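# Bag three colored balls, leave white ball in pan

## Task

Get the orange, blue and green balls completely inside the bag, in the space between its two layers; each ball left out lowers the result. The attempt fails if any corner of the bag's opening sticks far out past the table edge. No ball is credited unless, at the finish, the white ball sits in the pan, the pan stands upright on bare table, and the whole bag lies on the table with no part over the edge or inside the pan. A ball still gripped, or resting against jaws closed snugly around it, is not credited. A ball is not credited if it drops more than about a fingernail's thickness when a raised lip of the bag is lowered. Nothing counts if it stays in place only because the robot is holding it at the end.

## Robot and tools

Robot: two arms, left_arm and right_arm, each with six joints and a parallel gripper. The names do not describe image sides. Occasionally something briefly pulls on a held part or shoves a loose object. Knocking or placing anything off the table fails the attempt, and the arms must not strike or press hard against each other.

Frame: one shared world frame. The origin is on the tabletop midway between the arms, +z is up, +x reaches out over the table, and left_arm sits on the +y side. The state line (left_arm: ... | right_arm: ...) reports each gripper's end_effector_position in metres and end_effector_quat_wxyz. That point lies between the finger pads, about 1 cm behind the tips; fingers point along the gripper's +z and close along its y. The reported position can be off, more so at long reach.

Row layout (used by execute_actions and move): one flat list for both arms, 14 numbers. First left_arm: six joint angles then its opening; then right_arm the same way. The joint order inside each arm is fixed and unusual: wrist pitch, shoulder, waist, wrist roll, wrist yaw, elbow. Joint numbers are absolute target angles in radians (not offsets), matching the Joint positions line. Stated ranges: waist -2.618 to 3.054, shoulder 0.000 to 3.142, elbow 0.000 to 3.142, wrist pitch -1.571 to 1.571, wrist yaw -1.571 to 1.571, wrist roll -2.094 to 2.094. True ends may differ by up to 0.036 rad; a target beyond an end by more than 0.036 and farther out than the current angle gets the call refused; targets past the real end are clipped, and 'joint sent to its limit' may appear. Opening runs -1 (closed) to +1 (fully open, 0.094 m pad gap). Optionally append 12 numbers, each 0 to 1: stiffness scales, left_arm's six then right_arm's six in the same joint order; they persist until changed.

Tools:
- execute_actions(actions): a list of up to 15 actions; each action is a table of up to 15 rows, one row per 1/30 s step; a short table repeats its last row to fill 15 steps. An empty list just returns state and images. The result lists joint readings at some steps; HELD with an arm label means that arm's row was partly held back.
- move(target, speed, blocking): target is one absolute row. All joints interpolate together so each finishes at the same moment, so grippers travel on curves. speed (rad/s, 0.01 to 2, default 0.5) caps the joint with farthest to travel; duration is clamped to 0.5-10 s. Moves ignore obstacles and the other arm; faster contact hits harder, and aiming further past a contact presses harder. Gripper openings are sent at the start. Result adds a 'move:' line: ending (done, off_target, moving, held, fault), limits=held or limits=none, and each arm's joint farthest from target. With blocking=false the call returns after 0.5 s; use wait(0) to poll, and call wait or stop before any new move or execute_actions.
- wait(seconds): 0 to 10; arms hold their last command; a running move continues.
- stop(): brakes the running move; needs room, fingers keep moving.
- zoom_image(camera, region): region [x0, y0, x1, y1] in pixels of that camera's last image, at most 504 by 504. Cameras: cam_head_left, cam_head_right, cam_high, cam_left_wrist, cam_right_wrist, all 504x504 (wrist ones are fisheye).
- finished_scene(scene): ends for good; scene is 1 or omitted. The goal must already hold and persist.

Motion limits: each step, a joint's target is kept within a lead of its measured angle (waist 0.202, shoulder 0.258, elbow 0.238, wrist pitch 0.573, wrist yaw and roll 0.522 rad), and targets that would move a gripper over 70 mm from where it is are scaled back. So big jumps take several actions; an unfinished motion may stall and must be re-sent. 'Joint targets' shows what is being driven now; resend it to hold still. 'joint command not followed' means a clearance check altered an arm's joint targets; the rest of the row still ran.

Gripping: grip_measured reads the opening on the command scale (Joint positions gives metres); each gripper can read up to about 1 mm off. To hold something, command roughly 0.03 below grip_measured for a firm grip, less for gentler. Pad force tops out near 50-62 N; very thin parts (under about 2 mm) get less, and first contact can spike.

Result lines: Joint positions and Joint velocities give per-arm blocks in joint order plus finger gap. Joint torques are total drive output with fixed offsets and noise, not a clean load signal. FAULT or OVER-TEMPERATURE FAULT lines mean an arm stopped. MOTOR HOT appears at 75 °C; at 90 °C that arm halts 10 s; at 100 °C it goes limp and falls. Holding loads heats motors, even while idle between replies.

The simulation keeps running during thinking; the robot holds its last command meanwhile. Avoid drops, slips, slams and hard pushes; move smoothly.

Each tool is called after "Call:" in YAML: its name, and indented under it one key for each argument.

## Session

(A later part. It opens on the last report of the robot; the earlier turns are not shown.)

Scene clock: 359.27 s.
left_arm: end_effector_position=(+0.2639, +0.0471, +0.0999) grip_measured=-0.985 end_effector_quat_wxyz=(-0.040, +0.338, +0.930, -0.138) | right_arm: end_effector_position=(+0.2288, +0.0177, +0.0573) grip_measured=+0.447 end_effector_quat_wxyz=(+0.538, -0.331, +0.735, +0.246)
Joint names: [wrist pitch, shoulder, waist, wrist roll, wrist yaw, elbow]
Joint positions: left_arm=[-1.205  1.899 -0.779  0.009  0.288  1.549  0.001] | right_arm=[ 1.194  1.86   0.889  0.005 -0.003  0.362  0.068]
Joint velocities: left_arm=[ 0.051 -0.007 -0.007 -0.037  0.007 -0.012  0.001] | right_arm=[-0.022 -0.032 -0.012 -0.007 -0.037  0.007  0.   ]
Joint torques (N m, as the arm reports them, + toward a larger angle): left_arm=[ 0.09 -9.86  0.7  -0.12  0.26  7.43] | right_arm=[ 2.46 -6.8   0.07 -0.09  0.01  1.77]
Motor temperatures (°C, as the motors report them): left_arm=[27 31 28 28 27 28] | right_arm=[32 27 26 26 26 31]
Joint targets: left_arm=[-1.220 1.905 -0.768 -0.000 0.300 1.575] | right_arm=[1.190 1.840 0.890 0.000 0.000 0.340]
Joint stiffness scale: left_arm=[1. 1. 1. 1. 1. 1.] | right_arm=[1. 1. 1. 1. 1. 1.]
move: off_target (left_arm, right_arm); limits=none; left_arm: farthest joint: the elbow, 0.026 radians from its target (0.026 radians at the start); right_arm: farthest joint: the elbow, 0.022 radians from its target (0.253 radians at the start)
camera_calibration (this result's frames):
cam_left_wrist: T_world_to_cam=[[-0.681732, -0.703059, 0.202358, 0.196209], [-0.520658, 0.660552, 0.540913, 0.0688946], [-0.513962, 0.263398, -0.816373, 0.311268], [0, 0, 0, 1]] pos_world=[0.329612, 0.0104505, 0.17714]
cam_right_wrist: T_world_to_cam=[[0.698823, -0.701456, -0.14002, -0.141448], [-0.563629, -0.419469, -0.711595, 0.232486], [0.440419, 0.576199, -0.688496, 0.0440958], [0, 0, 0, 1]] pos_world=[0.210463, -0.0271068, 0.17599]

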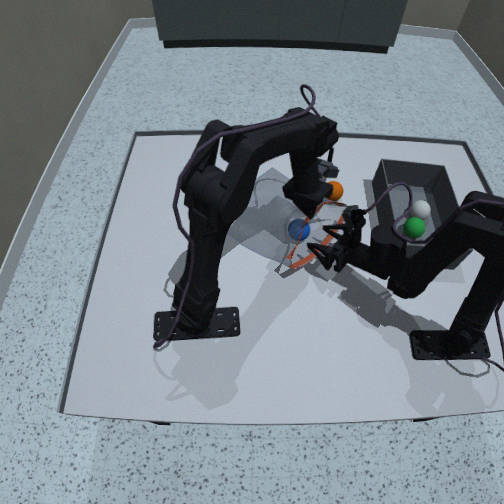

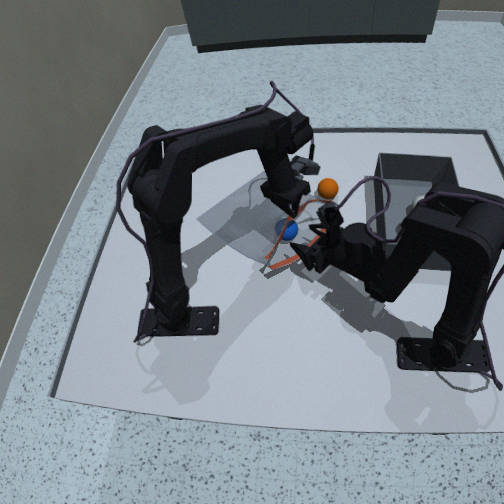

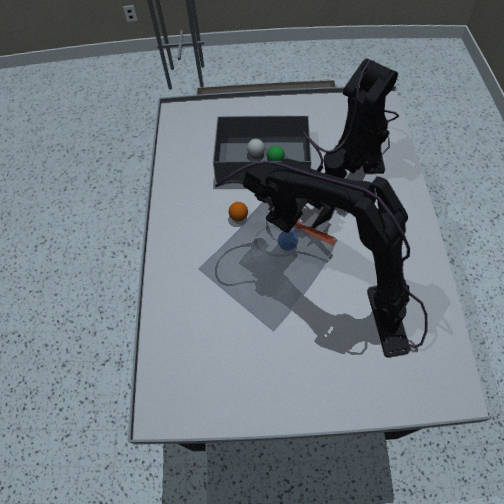

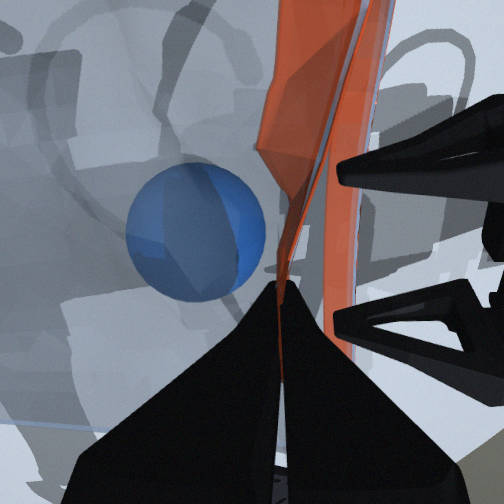

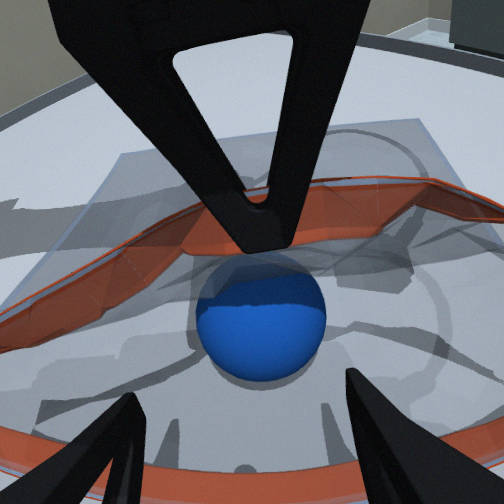

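Call:
move:
  target: [-1.22,1.905,-0.768,0,0.3,1.575,-1, 0,1.0,0.9,0,0,0.4,1]
  speed: 0.8

Call:
move:
  target: [-1.30,1.82,-0.768,0,0.3,1.60,-1, -0.6,0.95,0.6,0,0,0.95,1]
  speed: 0.5

Call:
move:
  target: [-1.40,1.73,-0.768,0,0.3,1.63,-1, -1.46,1.785,0.115,0,0,1.705,1]
  speed: 0.5

Scene clock: 372.63 s.
left_arm: end_effector_position=(+0.2639, +0.0471, +0.0999) grip_measured=-0.985 end_effector_quat_wxyz=(-0.040, +0.338, +0.930, -0.138) | right_arm: end_effector_position=(+0.1624, -0.0576, +0.0906) grip_measured=+1.000 end_effector_quat_wxyz=(+0.403, -0.367, +0.818, +0.185)
Joint names: [wrist pitch, shoulder, waist, wrist roll, wrist yaw, elbow]
Joint positions: left_arm=[-1.205  1.899 -0.779  0.009  0.288  1.549  0.001] | right_arm=[ 0.004  1.018  0.889  0.005 -0.003  0.362  0.094]
Joint velocities: left_arm=[-0.051 -0.007  0.002  0.007  0.066  0.002 -0.001] | right_arm=[-0.066 -0.012  0.007 -0.022 -0.037 -0.002  0.   ]
Joint torques (N m, as the arm reports them, + toward a larger angle): left_arm=[ 0.09 -9.88  0.66 -0.13  0.25  7.46] | right_arm=[ 2.24 -2.89  0.77 -0.09  0.01  8.13]
Motor temperatures (°C, as the motors report them): left_arm=[27 31 28 28 27 28] | right_arm=[32 28 26 26 26 30]
Joint targets: left_arm=[-1.220 1.905 -0.768 0.000 0.300 1.575] | right_arm=[0.000 1.000 0.900 -0.000 -0.000 0.400]
Joint stiffness scale: left_arm=[1. 1. 1. 1. 1. 1.] | right_arm=[1. 1. 1. 1. 1. 1.]
move: off_target (left_arm, right_arm); limits=none; left_arm: farthest joint: the elbow, 0.026 radians from its target (0.026 radians at the start); right_arm: farthest joint: the elbow, 0.038 radians from its target (0.038 radians at the start)
camera_calibration (this result's frames):
cam_left_wrist: T_world_to_cam=[[-0.681732, -0.703059, 0.202358, 0.196209], [-0.520658, 0.660552, 0.540913, 0.0688946], [-0.513962, 0.263398, -0.816373, 0.311268], [0, 0, 0, 1]] pos_world=[0.329612, 0.0104505, 0.17714]
cam_right_wrist: T_world_to_cam=[[0.669791, -0.734387, -0.109799, -0.143139], [-0.696831, -0.570559, -0.434614, 0.174964], [0.256527, 0.367612, -0.893899, 0.176155], [0, 0, 0, 1]] pos_world=[0.172605, -0.0700485, 0.21779]

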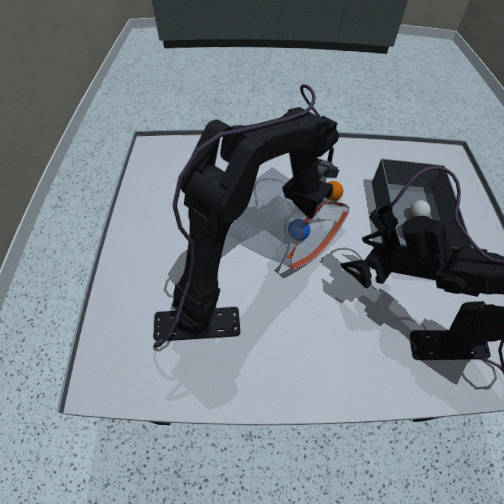

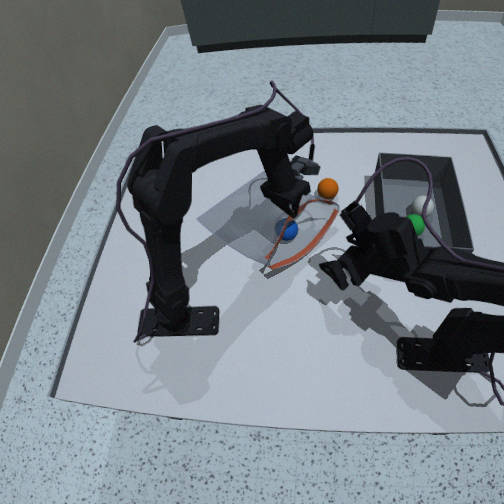

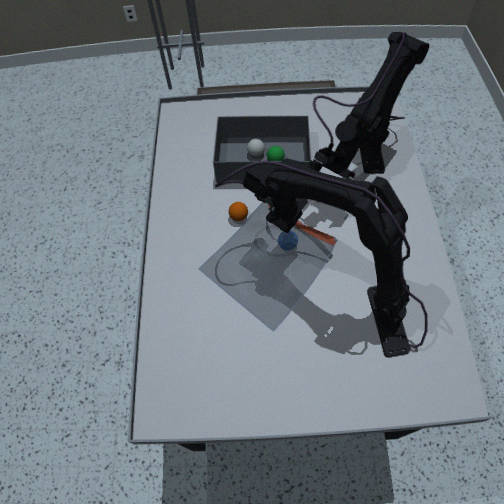

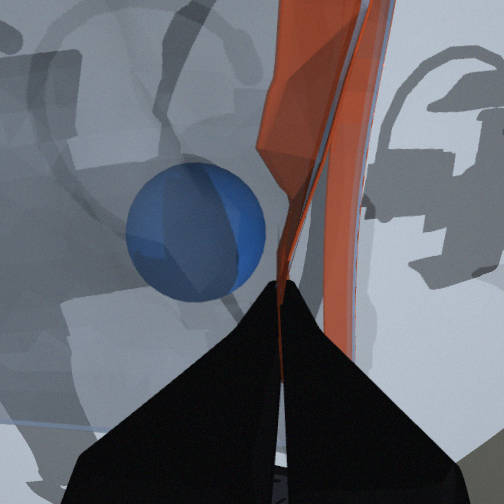

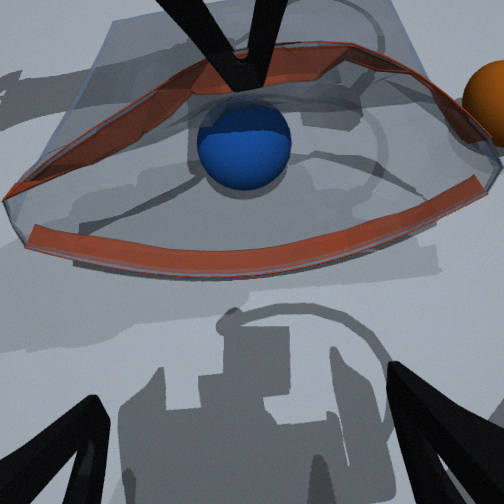

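Scene clock: 374.67 s.
left_arm: end_effector_position=(+0.2546, +0.0547, +0.1254) grip_measured=-0.985 end_effector_quat_wxyz=(-0.038, +0.338, +0.930, -0.139) | right_arm: end_effector_position=(+0.2236, -0.1192, +0.2335) grip_measured=+1.000 end_effector_quat_wxyz=(+0.427, -0.250, +0.859, +0.128)
Joint names: [wrist pitch, shoulder, waist, wrist roll, wrist yaw, elbow]
Joint positions: left_arm=[-1.283  1.841 -0.779  0.008  0.288  1.574  0.001] | right_arm=[-0.596  0.965  0.612  0.005 -0.003  0.914  0.094]
Joint velocities: left_arm=[ 0.022  0.002 -0.007 -0.081 -0.022  0.007 -0.002] | right_arm=[ 0.022 -0.002  0.022 -0.022 -0.051  0.002  0.   ]
Joint torques (N m, as the arm reports them, + toward a larger angle): left_arm=[  0.08 -11.8    0.7   -0.12   0.25   7.41] | right_arm=[ 2.25 -2.49 -0.78 -0.09  0.01  8.16]
Motor temperatures (°C, as the motors report them): left_arm=[27 31 28 28 27 28] | right_arm=[32 28 26 26 26 30]
Joint targets: left_arm=[-1.300 1.820 -0.768 -0.000 0.300 1.600] | right_arm=[-0.600 0.950 0.600 0.000 0.000 0.950]
Joint stiffness scale: left_arm=[1. 1. 1. 1. 1. 1.] | right_arm=[1. 1. 1. 1. 1. 1.]
move: off_target (left_arm, right_arm); limits=none; left_arm: farthest joint: the elbow, 0.026 radians from its target (0.051 radians at the start); right_arm: farthest joint: the elbow, 0.036 radians from its target (0.588 radians at the start)
camera_calibration (this result's frames):
cam_left_wrist: T_world_to_cam=[[-0.682233, -0.702687, 0.201964, 0.190226], [-0.52292, 0.66202, 0.536921, 0.0462612], [-0.510992, 0.260694, -0.819101, 0.325002], [0, 0, 0, 1]] pos_world=[0.320043, 0.0183174, 0.202952]
cam_right_wrist: T_world_to_cam=[[0.443285, -0.88956, -0.110374, -0.181359], [-0.824591, -0.356396, -0.439354, 0.299756], [0.351495, 0.285773, -0.891507, 0.279245], [0, 0, 0, 1]] pos_world=[0.229417, -0.134299, 0.360631]

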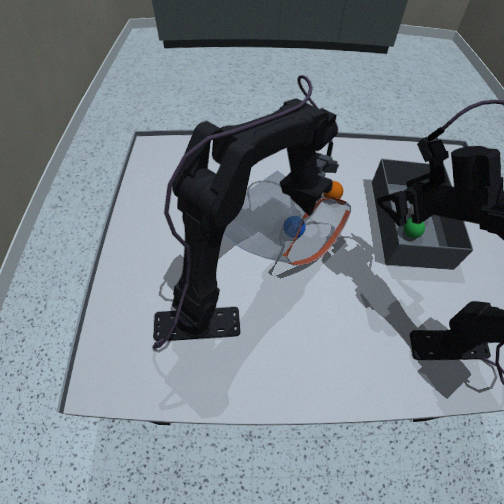

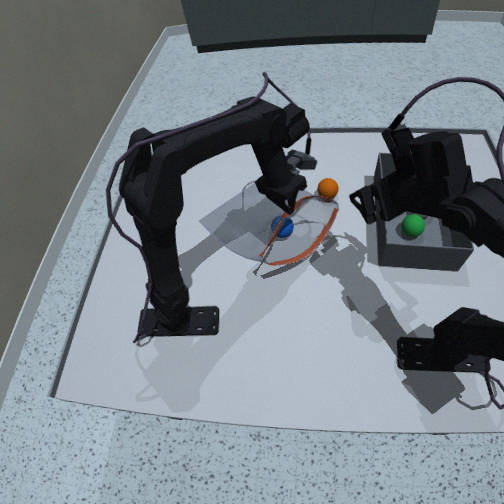

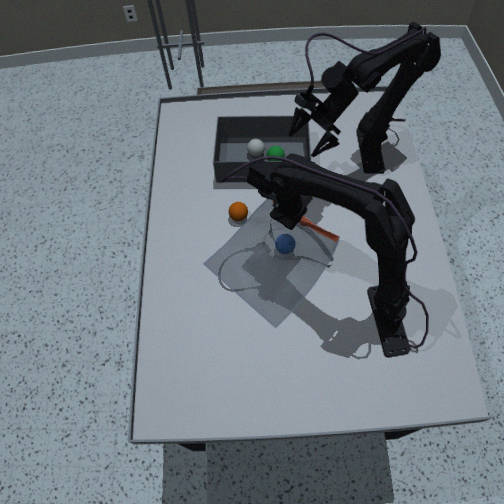

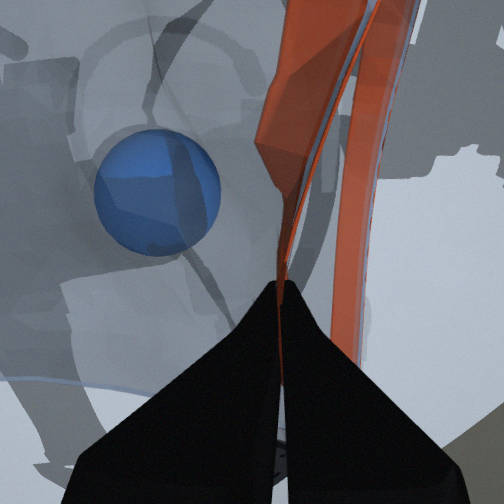

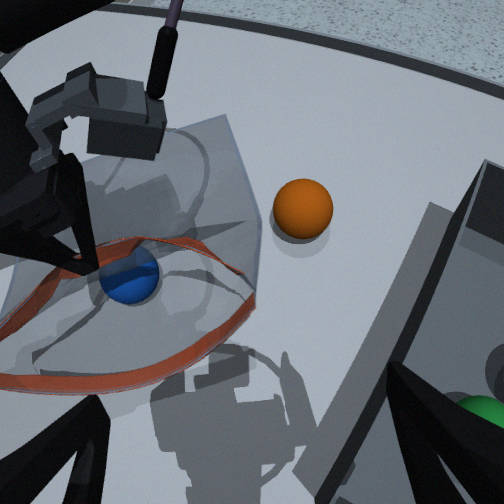

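Scene clock: 377.17 s.
left_arm: end_effector_position=(+0.2397, +0.0669, +0.1613) grip_measured=-0.985 end_effector_quat_wxyz=(-0.028, +0.339, +0.929, -0.142) | right_arm: end_effector_position=(+0.2828, -0.2631, +0.1555) grip_measured=+1.000 end_effector_quat_wxyz=(-0.006, -0.038, +0.999, +0.001)
Joint names: [wrist pitch, shoulder, waist, wrist roll, wrist yaw, elbow]
Joint positions: left_arm=[-1.383  1.75  -0.779  0.008  0.288  1.605  0.001] | right_arm=[-1.452  1.791  0.122  0.005 -0.003  1.66   0.094]
Joint velocities: left_arm=[ 0.022  0.002 -0.002  0.037  0.007  0.007 -0.   ] | right_arm=[-0.007 -0.017 -0.022  0.037 -0.051 -0.012  0.   ]
Joint torques (N m, as the arm reports them, + toward a larger angle): left_arm=[  0.11 -10.86   0.68  -0.12   0.24   7.41] | right_arm=[ 0.64 -7.08 -0.39 -0.09  0.01  7.79]
Motor temperatures (°C, as the motors report them): left_arm=[27 31 28 28 27 28] | right_arm=[31 28 26 26 26 31]
Joint targets: left_arm=[-1.400 1.730 -0.768 0.000 0.300 1.630] | right_arm=[-1.460 1.785 0.115 0.000 -0.000 1.705]
Joint stiffness scale: left_arm=[1. 1. 1. 1. 1. 1.] | right_arm=[1. 1. 1. 1. 1. 1.]
move: off_target (left_arm, right_arm); limits=none; left_arm: farthest joint: the elbow, 0.025 radians from its target (0.056 radians at the start); right_arm: farthest joint: the elbow, 0.045 radians from its target (0.791 radians at the start)
camera_calibration (this result's frames):
cam_left_wrist: T_world_to_cam=[[-0.685439, -0.700063, 0.200213, 0.182239], [-0.531344, 0.668913, 0.519835, 0.0153483], [-0.497843, 0.249934, -0.830473, 0.343007], [0, 0, 0, 1]] pos_world=[0.303832, 0.0315832, 0.240393]
cam_right_wrist: T_world_to_cam=[[-0.0723855, -0.997165, 0.0205695, -0.24714], [-0.888407, 0.0738368, 0.45308, 0.255507], [-0.453314, 0.0145223, -0.891232, 0.386184], [0, 0, 0, 1]] pos_world=[0.384168, -0.270914, 0.233498]

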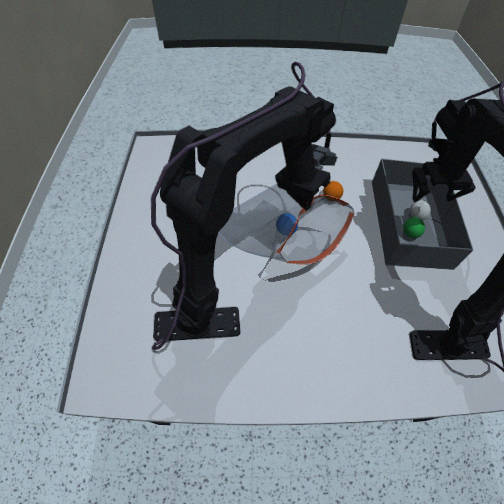

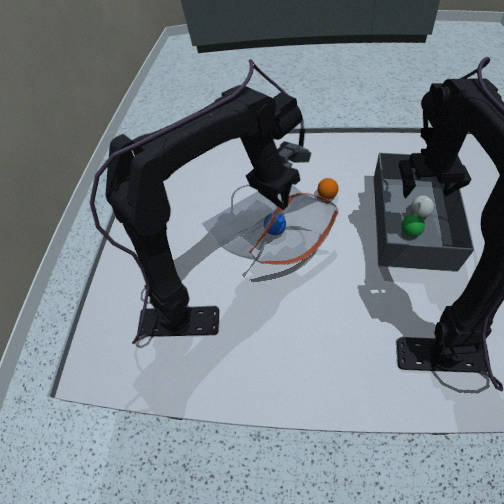

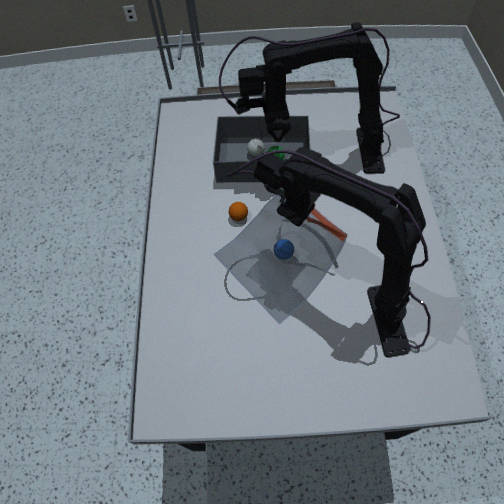

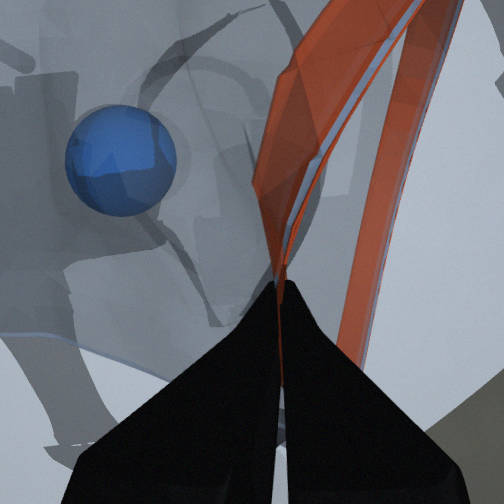

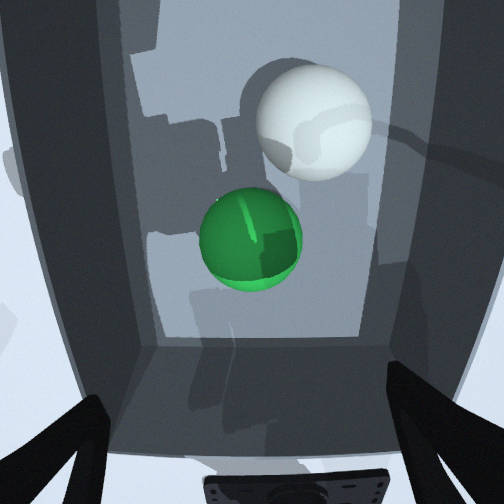

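Call:
move:
  target: [-1.40,1.73,-0.768,0,0.3,1.63,-1, -0.915,1.852,0.115,0,0,1.19,0.75]
  speed: 0.35

Call:
move:
  target: [-1.40,1.73,-0.768,0,0.3,1.63,-1, -0.915,1.852,0.115,0,0,1.19,-0.07]

Scene clock: 383.60 s.
left_arm: end_effector_position=(+0.2397, +0.0669, +0.1613) grip_measured=-0.985 end_effector_quat_wxyz=(-0.028, +0.339, +0.929, -0.142) | right_arm: end_effector_position=(+0.2803, -0.2633, +0.0228) grip_measured=+0.753 end_effector_quat_wxyz=(-0.005, -0.038, +0.999, +0.001)
Joint names: [wrist pitch, shoulder, waist, wrist roll, wrist yaw, elbow]
Joint positions: left_arm=[-1.383  1.75  -0.779  0.008  0.288  1.605  0.001] | right_arm=[-0.93   1.856  0.122  0.005 -0.003  1.204  0.082]
Joint velocities: left_arm=[-0.007 -0.017 -0.007  0.007 -0.051  0.007 -0.001] | right_arm=[ 0.022  0.002 -0.002 -0.007 -0.037 -0.007 -0.   ]
Joint torques (N m, as the arm reports them, + toward a larger angle): left_arm=[  0.11 -10.89   0.66  -0.12   0.26   7.38] | right_arm=[ 0.88 -7.09 -0.43 -0.09  0.01  3.78]
Motor temperatures (°C, as the motors report them): left_arm=[27 31 28 28 27 28] | right_arm=[30 28 26 26 26 31]
Joint targets: left_arm=[-1.400 1.730 -0.768 -0.000 0.300 1.630] | right_arm=[-0.915 1.852 0.115 0.000 -0.000 1.190]
Joint stiffness scale: left_arm=[1. 1. 1. 1. 1. 1.] | right_arm=[1. 1. 1. 1. 1. 1.]
move: off_target (left_arm); limits=none; left_arm: farthest joint: the elbow, 0.025 radians from its target (0.025 radians at the start); right_arm: farthest joint: the wrist pitch, 0.015 radians from its target (0.537 radians at the start)
camera_calibration (this result's frames):
cam_left_wrist: T_world_to_cam=[[-0.685439, -0.700063, 0.200213, 0.182239], [-0.531344, 0.668913, 0.519835, 0.0153483], [-0.497843, 0.249934, -0.830473, 0.343007], [0, 0, 0, 1]] pos_world=[0.303832, 0.0315832, 0.240393]
cam_right_wrist: T_world_to_cam=[[-0.0724166, -0.997167, 0.0203368, -0.244784], [-0.889095, 0.0737812, 0.451738, 0.313603], [-0.451958, 0.014632, -0.891919, 0.266465], [0, 0, 0, 1]] pos_world=[0.381527, -0.271127, 0.100978]

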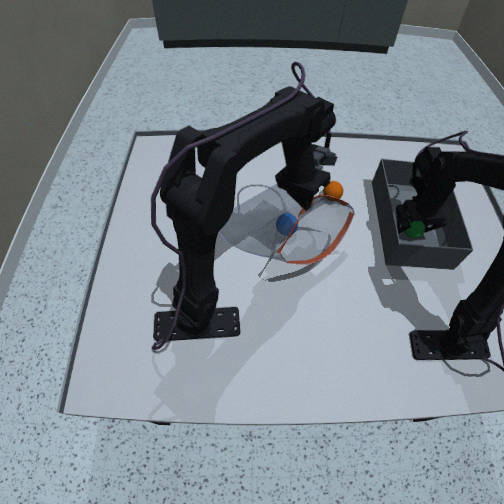

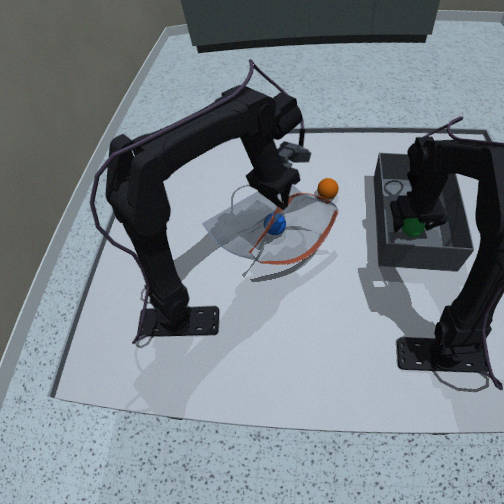

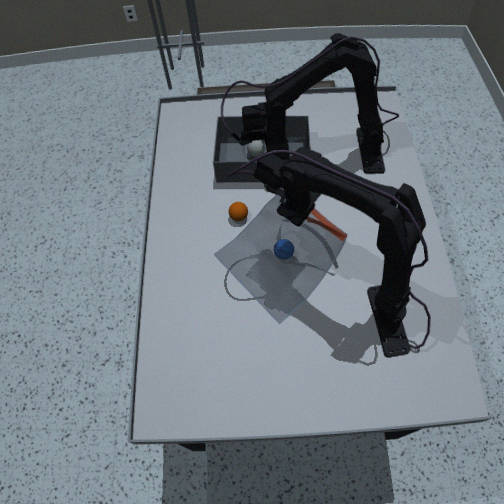

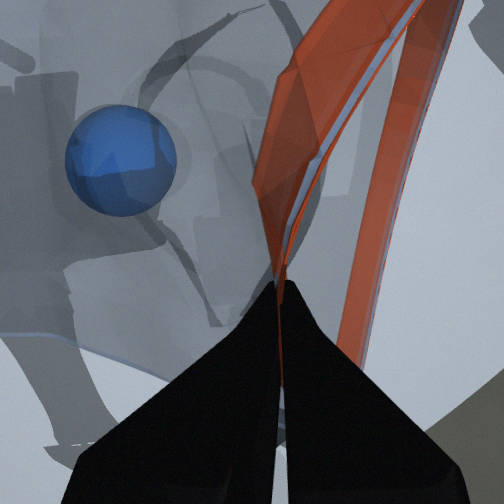

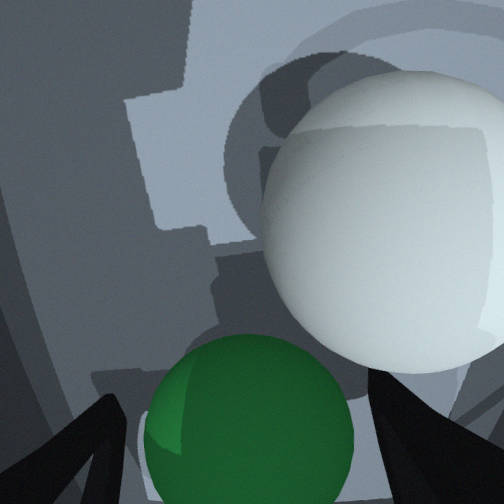

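Scene clock: 384.30 s.
left_arm: end_effector_position=(+0.2397, +0.0669, +0.1613) grip_measured=-0.985 end_effector_quat_wxyz=(-0.028, +0.339, +0.929, -0.142) | right_arm: end_effector_position=(+0.2804, -0.2633, +0.0228) grip_measured=-0.031 end_effector_quat_wxyz=(-0.005, -0.038, +0.999, +0.001)
Joint names: [wrist pitch, shoulder, waist, wrist roll, wrist yaw, elbow]
Joint positions: left_arm=[-1.383  1.75  -0.779  0.008  0.288  1.605  0.001] | right_arm=[-0.929  1.856  0.122  0.005 -0.003  1.204  0.046]
Joint velocities: left_arm=[ 0.037  0.002 -0.017  0.007 -0.037 -0.002  0.   ] | right_arm=[-0.022 -0.007 -0.012 -0.11  -0.037 -0.002 -0.001]
Joint torques (N m, as the arm reports them, + toward a larger angle): left_arm=[  0.11 -10.9    0.67  -0.12   0.24   7.36] | right_arm=[ 0.9  -7.09 -0.44 -0.08  0.02  3.77]
Motor temperatures (°C, as the motors report them): left_arm=[27 31 28 28 27 28] | right_arm=[30 28 26 26 26 31]
Joint targets: left_arm=[-1.400 1.730 -0.768 0.000 0.300 1.630] | right_arm=[-0.915 1.852 0.115 0.000 0.000 1.190]
Joint stiffness scale: left_arm=[1. 1. 1. 1. 1. 1.] | right_arm=[1. 1. 1. 1. 1. 1.]
move: off_target (left_arm); limits=none; left_arm: farthest joint: the elbow, 0.025 radians from its target (0.025 radians at the start); right_arm: farthest joint: the elbow, 0.014 radians from its target (0.014 radians at the start)
camera_calibration (this result's frames):
cam_left_wrist: T_world_to_cam=[[-0.685439, -0.700063, 0.200213, 0.182239], [-0.531344, 0.668913, 0.519835, 0.0153483], [-0.497843, 0.249934, -0.830473, 0.343007], [0, 0, 0, 1]] pos_world=[0.303832, 0.0315832, 0.240393]
cam_right_wrist: T_world_to_cam=[[-0.0724321, -0.997168, 0.0202204, -0.244748], [-0.889438, 0.0737534, 0.451066, 0.313875], [-0.45128, 0.0146869, -0.892262, 0.266381], [0, 0, 0, 1]] pos_world=[0.381657, -0.271117, 0.101052]

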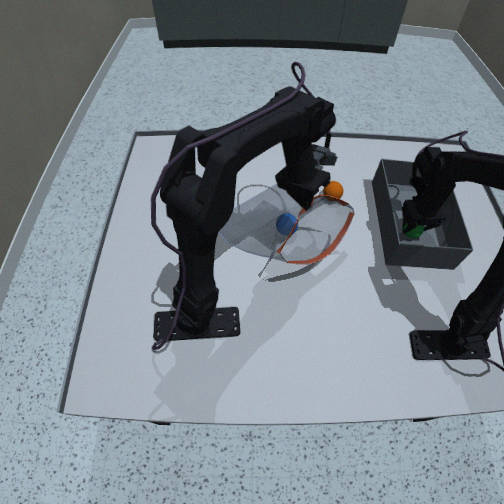

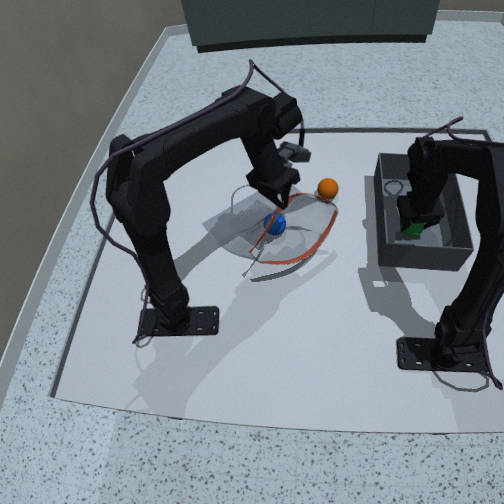

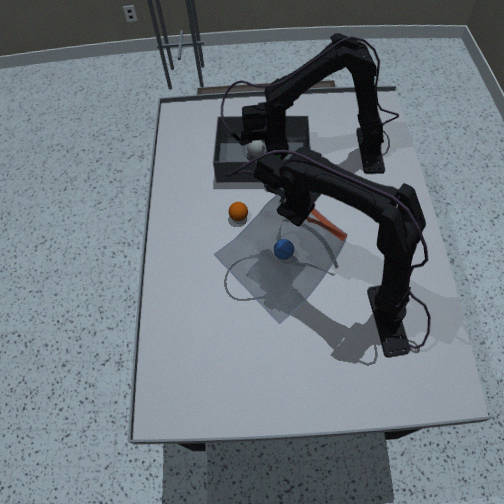

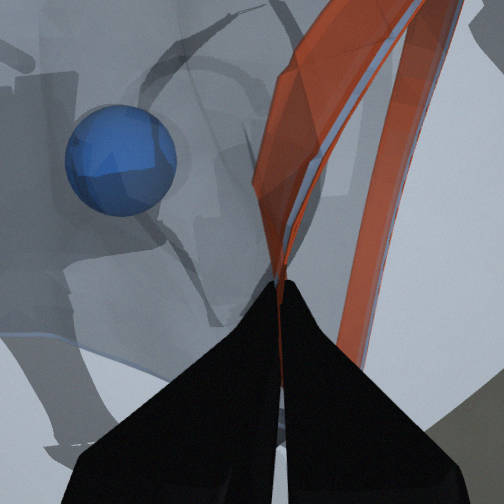

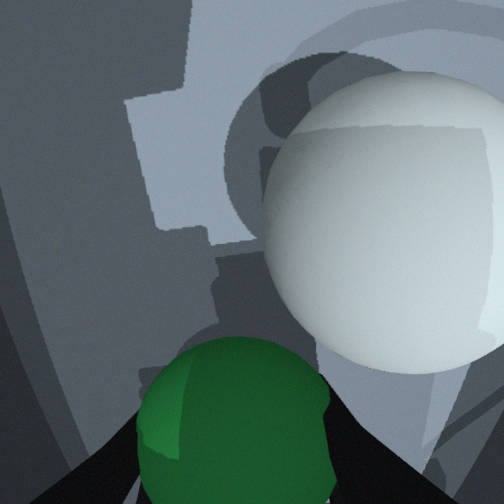

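Call:
move:
  target: [-1.40,1.73,-0.768,0,0.3,1.63,-1, -1.2,1.35,0.115,0,0,1.38,-0.07]
  speed: 0.4

Call:
move:
  target: [-1.40,1.73,-0.768,0,0.3,1.63,-1, -0.28,0.9,0.92,0,0,0.6,-0.07]
  speed: 0.6

Scene clock: 393.30 s.
left_arm: end_effector_position=(+0.2397, +0.0669, +0.1613) grip_measured=-0.985 end_effector_quat_wxyz=(-0.028, +0.339, +0.929, -0.142) | right_arm: end_effector_position=(+0.2559, -0.2653, +0.2002) grip_measured=-0.031 end_effector_quat_wxyz=(+0.179, -0.037, +0.983, +0.009)
Joint names: [wrist pitch, shoulder, waist, wrist roll, wrist yaw, elbow]
Joint positions: left_arm=[-1.383  1.75  -0.779  0.008  0.288  1.605  0.001] | right_arm=[-1.195  1.362  0.122  0.005 -0.003  1.345  0.046]
Joint velocities: left_arm=[-0.007 -0.002  0.012  0.037  0.037  0.007 -0.   ] | right_arm=[-0.022  0.002  0.002 -0.007  0.022 -0.007  0.001]
Joint torques (N m, as the arm reports them, + toward a larger angle): left_arm=[  0.12 -10.91   0.68  -0.11   0.24   7.38] | right_arm=[ 1.44 -4.46 -0.43 -0.08  0.01  7.48]
Motor temperatures (°C, as the motors report them): left_arm=[26 31 28 28 27 28] | right_arm=[29 28 26 26 26 31]
Joint targets: left_arm=[-1.400 1.730 -0.768 0.000 0.300 1.630] | right_arm=[-1.200 1.350 0.115 -0.000 -0.000 1.380]
Joint stiffness scale: left_arm=[1. 1. 1. 1. 1. 1.] | right_arm=[1. 1. 1. 1. 1. 1.]
move: off_target (left_arm, right_arm); limits=none; left_arm: farthest joint: the elbow, 0.025 radians from its target (0.025 radians at the start); right_arm: farthest joint: the elbow, 0.035 radians from its target (0.176 radians at the start)
camera_calibration (this result's frames):
cam_left_wrist: T_world_to_cam=[[-0.685439, -0.700063, 0.200213, 0.182239], [-0.531344, 0.668913, 0.519835, 0.0153483], [-0.497843, 0.249934, -0.830473, 0.343007], [0, 0, 0, 1]] pos_world=[0.303832, 0.0315832, 0.240393]
cam_right_wrist: T_world_to_cam=[[-0.0694818, -0.99693, -0.0361026, -0.2415], [-0.992468, 0.06542, 0.103574, 0.305937], [-0.100895, 0.0430272, -0.993966, 0.35187], [0, 0, 0, 1]] pos_world=[0.322355, -0.275913, 0.30934]

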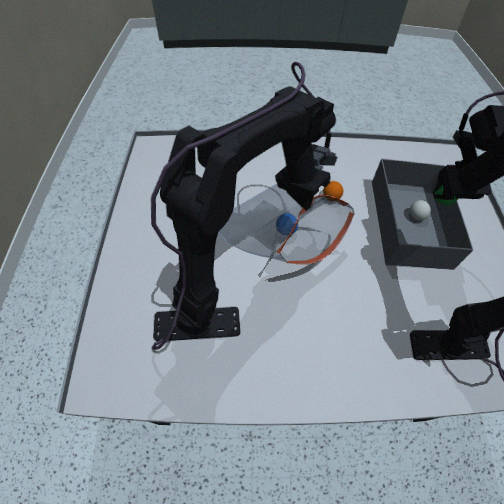

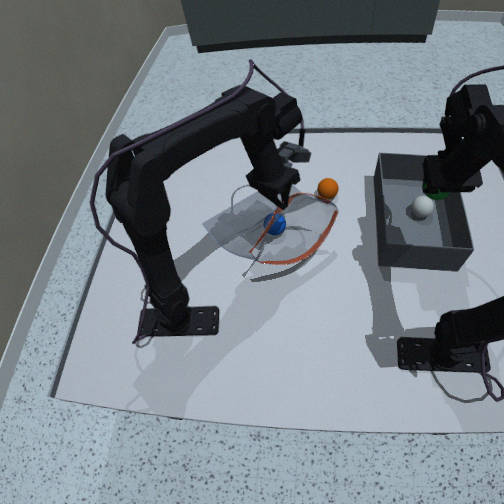

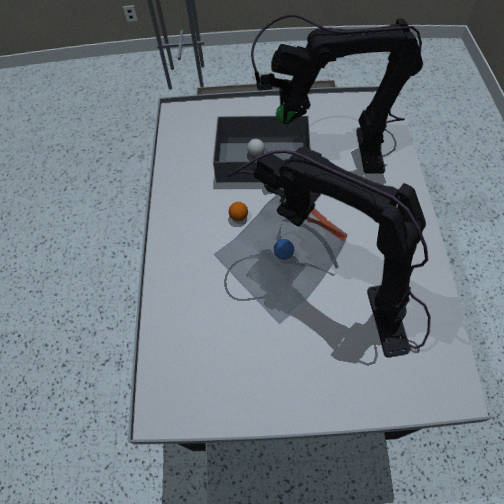

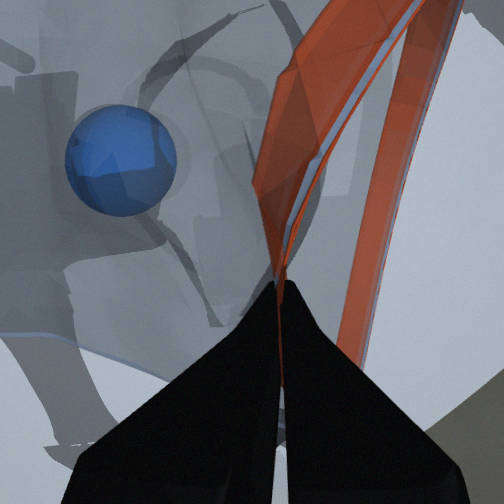

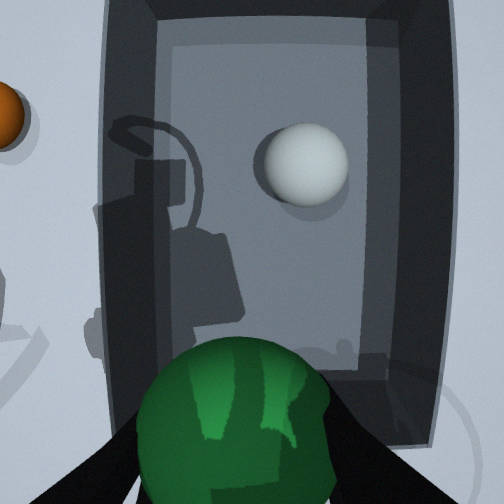

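Scene clock: 395.63 s.
left_arm: end_effector_position=(+0.2396, +0.0670, +0.1613) grip_measured=-0.985 end_effector_quat_wxyz=(-0.028, +0.339, +0.929, -0.142) | right_arm: end_effector_position=(+0.1618, -0.0492, +0.1691) grip_measured=-0.031 end_effector_quat_wxyz=(+0.419, -0.371, +0.805, +0.196)
Joint names: [wrist pitch, shoulder, waist, wrist roll, wrist yaw, elbow]
Joint positions: left_arm=[-1.384  1.75  -0.779  0.008  0.288  1.605  0.001] | right_arm=[-0.3    0.921  0.909  0.005 -0.001  0.612  0.046]
Joint velocities: left_arm=[-0.022  0.007  0.012  0.022 -0.051  0.007 -0.001] | right_arm=[-0.007 -0.012 -0.007 -0.022 -0.022 -0.012 -0.001]
Joint torques (N m, as the arm reports them, + toward a larger angle): left_arm=[  0.1  -10.88   0.7   -0.14   0.24   7.45] | right_arm=[ 2.54 -2.85  0.79 -0.09  0.    5.32]
Motor temperatures (°C, as the motors report them): left_arm=[26 31 28 28 27 28] | right_arm=[30 28 26 26 26 31]
Joint targets: left_arm=[-1.400 1.730 -0.768 -0.000 0.300 1.630] | right_arm=[-0.280 0.900 0.920 0.000 -0.000 0.600]
Joint stiffness scale: left_arm=[1. 1. 1. 1. 1. 1.] | right_arm=[1. 1. 1. 1. 1. 1.]
move: off_target (left_arm, right_arm); limits=none; left_arm: farthest joint: the elbow, 0.025 radians from its target (0.025 radians at the start); right_arm: farthest joint: the shoulder, 0.021 radians from its target (0.462 radians at the start)
camera_calibration (this result's frames):
cam_left_wrist: T_world_to_cam=[[-0.68538, -0.700111, 0.200246, 0.182215], [-0.53119, 0.668788, 0.520154, 0.0151937], [-0.498088, 0.250134, -0.830266, 0.342965], [0, 0, 0, 1]] pos_world=[0.303784, 0.0316223, 0.240362]
cam_right_wrist: T_world_to_cam=[[0.686443, -0.718293, -0.113367, -0.129271], [-0.673485, -0.569183, -0.471644, 0.215969], [0.274252, 0.400108, -0.874471, 0.238796], [0, 0, 0, 1]] pos_world=[0.168699, -0.0654729, 0.296026]

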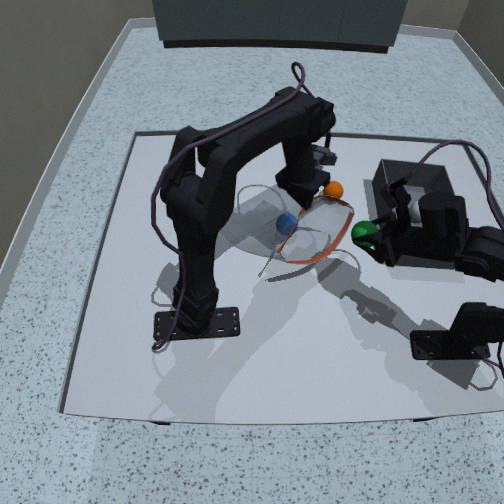

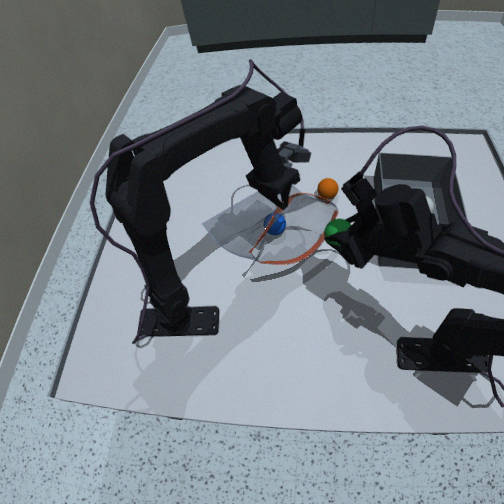

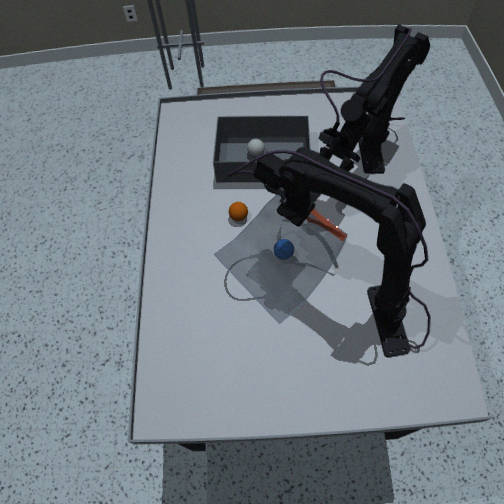

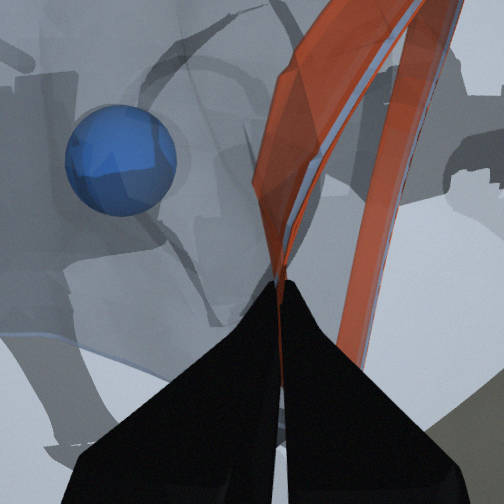

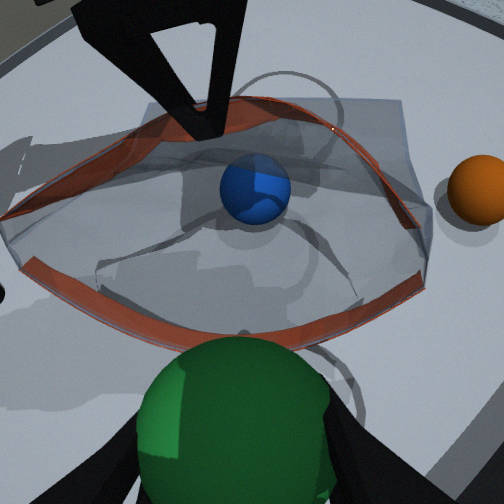

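Call:
move:
  target: [-1.40,1.73,-0.768,0,0.3,1.63,-1, 0.58,1.645,0.88,0,0,0.572,-0.07]
  speed: 0.3

Scene clock: 409.80 s.
left_arm: end_effector_position=(+0.2396, +0.0670, +0.1613) grip_measured=-0.985 end_effector_quat_wxyz=(-0.028, +0.339, +0.929, -0.142) | right_arm: end_effector_position=(+0.2427, +0.0353, +0.0818) grip_measured=-0.031 end_effector_quat_wxyz=(+0.467, -0.353, +0.782, +0.214)
Joint names: [wrist pitch, shoulder, waist, wrist roll, wrist yaw, elbow]
Joint positions: left_arm=[-1.384  1.75  -0.779  0.008  0.288  1.605  0.001] | right_arm=[ 0.56   1.645  0.893  0.005 -0.001  0.594  0.046]
Joint velocities: left_arm=[-0.007 -0.002 -0.012 -0.095  0.007 -0.022  0.   ] | right_arm=[ 0.037 -0.007  0.002  0.051  0.051  0.007 -0.   ]
Joint torques (N m, as the arm reports them, + toward a larger angle): left_arm=[  0.12 -10.9    0.69  -0.13   0.25   7.32] | right_arm=[ 2.62 -5.37 -0.84 -0.08 -0.01  3.44]
Motor temperatures (°C, as the motors report them): left_arm=[26 31 28 28 27 28] | right_arm=[32 27 26 26 26 31]
Joint targets: left_arm=[-1.400 1.730 -0.768 0.000 0.300 1.630] | right_arm=[0.580 1.645 0.880 0.000 0.000 0.572]
Joint stiffness scale: left_arm=[1. 1. 1. 1. 1. 1.] | right_arm=[1. 1. 1. 1. 1. 1.]
move: off_target (left_arm, right_arm); limits=none; left_arm: farthest joint: the elbow, 0.025 radians from its target (0.025 radians at the start); right_arm: farthest joint: the elbow, 0.022 radians from its target (0.040 radians at the start)
camera_calibration (this result's frames):
cam_left_wrist: T_world_to_cam=[[-0.68538, -0.700111, 0.200246, 0.182215], [-0.53119, 0.668788, 0.520154, 0.0151937], [-0.498088, 0.250134, -0.830266, 0.342965], [0, 0, 0, 1]] pos_world=[0.303784, 0.0316223, 0.240362]
cam_right_wrist: T_world_to_cam=[[0.683891, -0.718807, -0.124936, -0.132389], [-0.641931, -0.511459, -0.571256, 0.275853], [0.346723, 0.470877, -0.811208, 0.0812339], [0, 0, 0, 1]] pos_world=[0.239453, 0.00767442, 0.20694]

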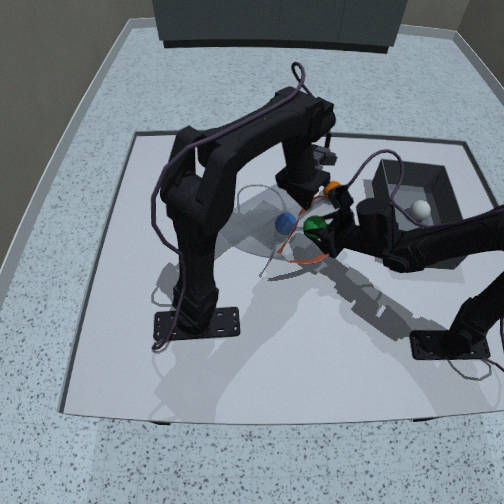

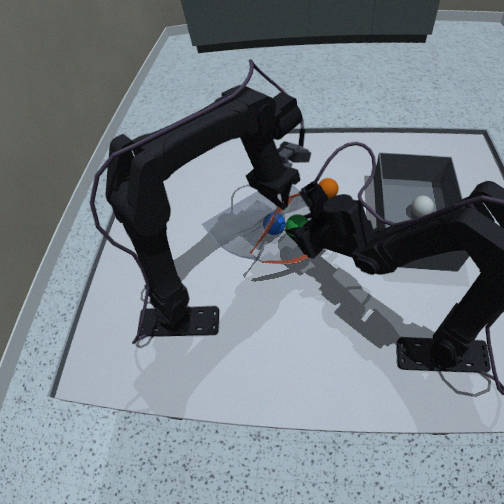

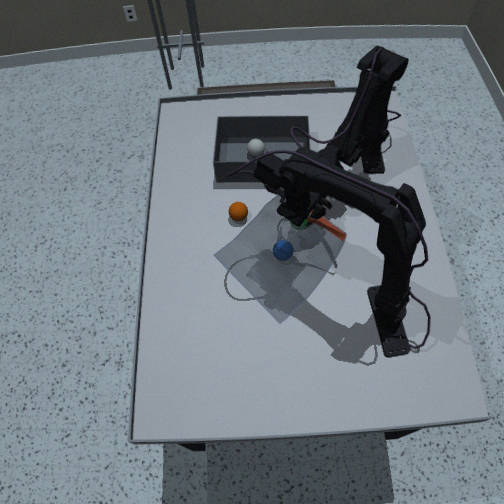

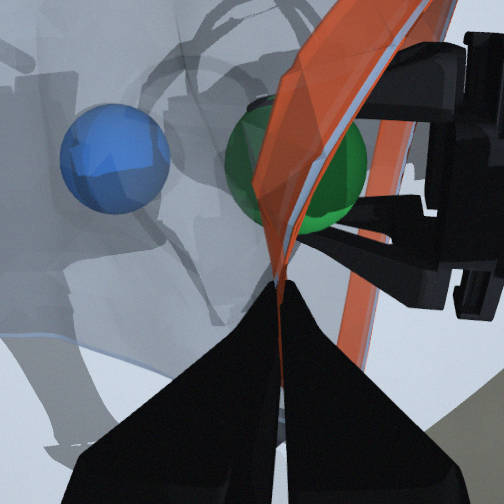

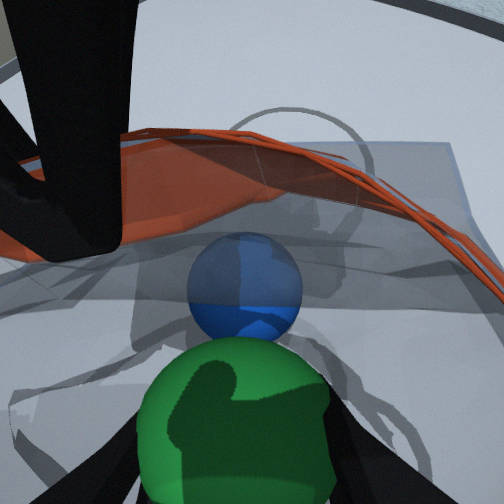

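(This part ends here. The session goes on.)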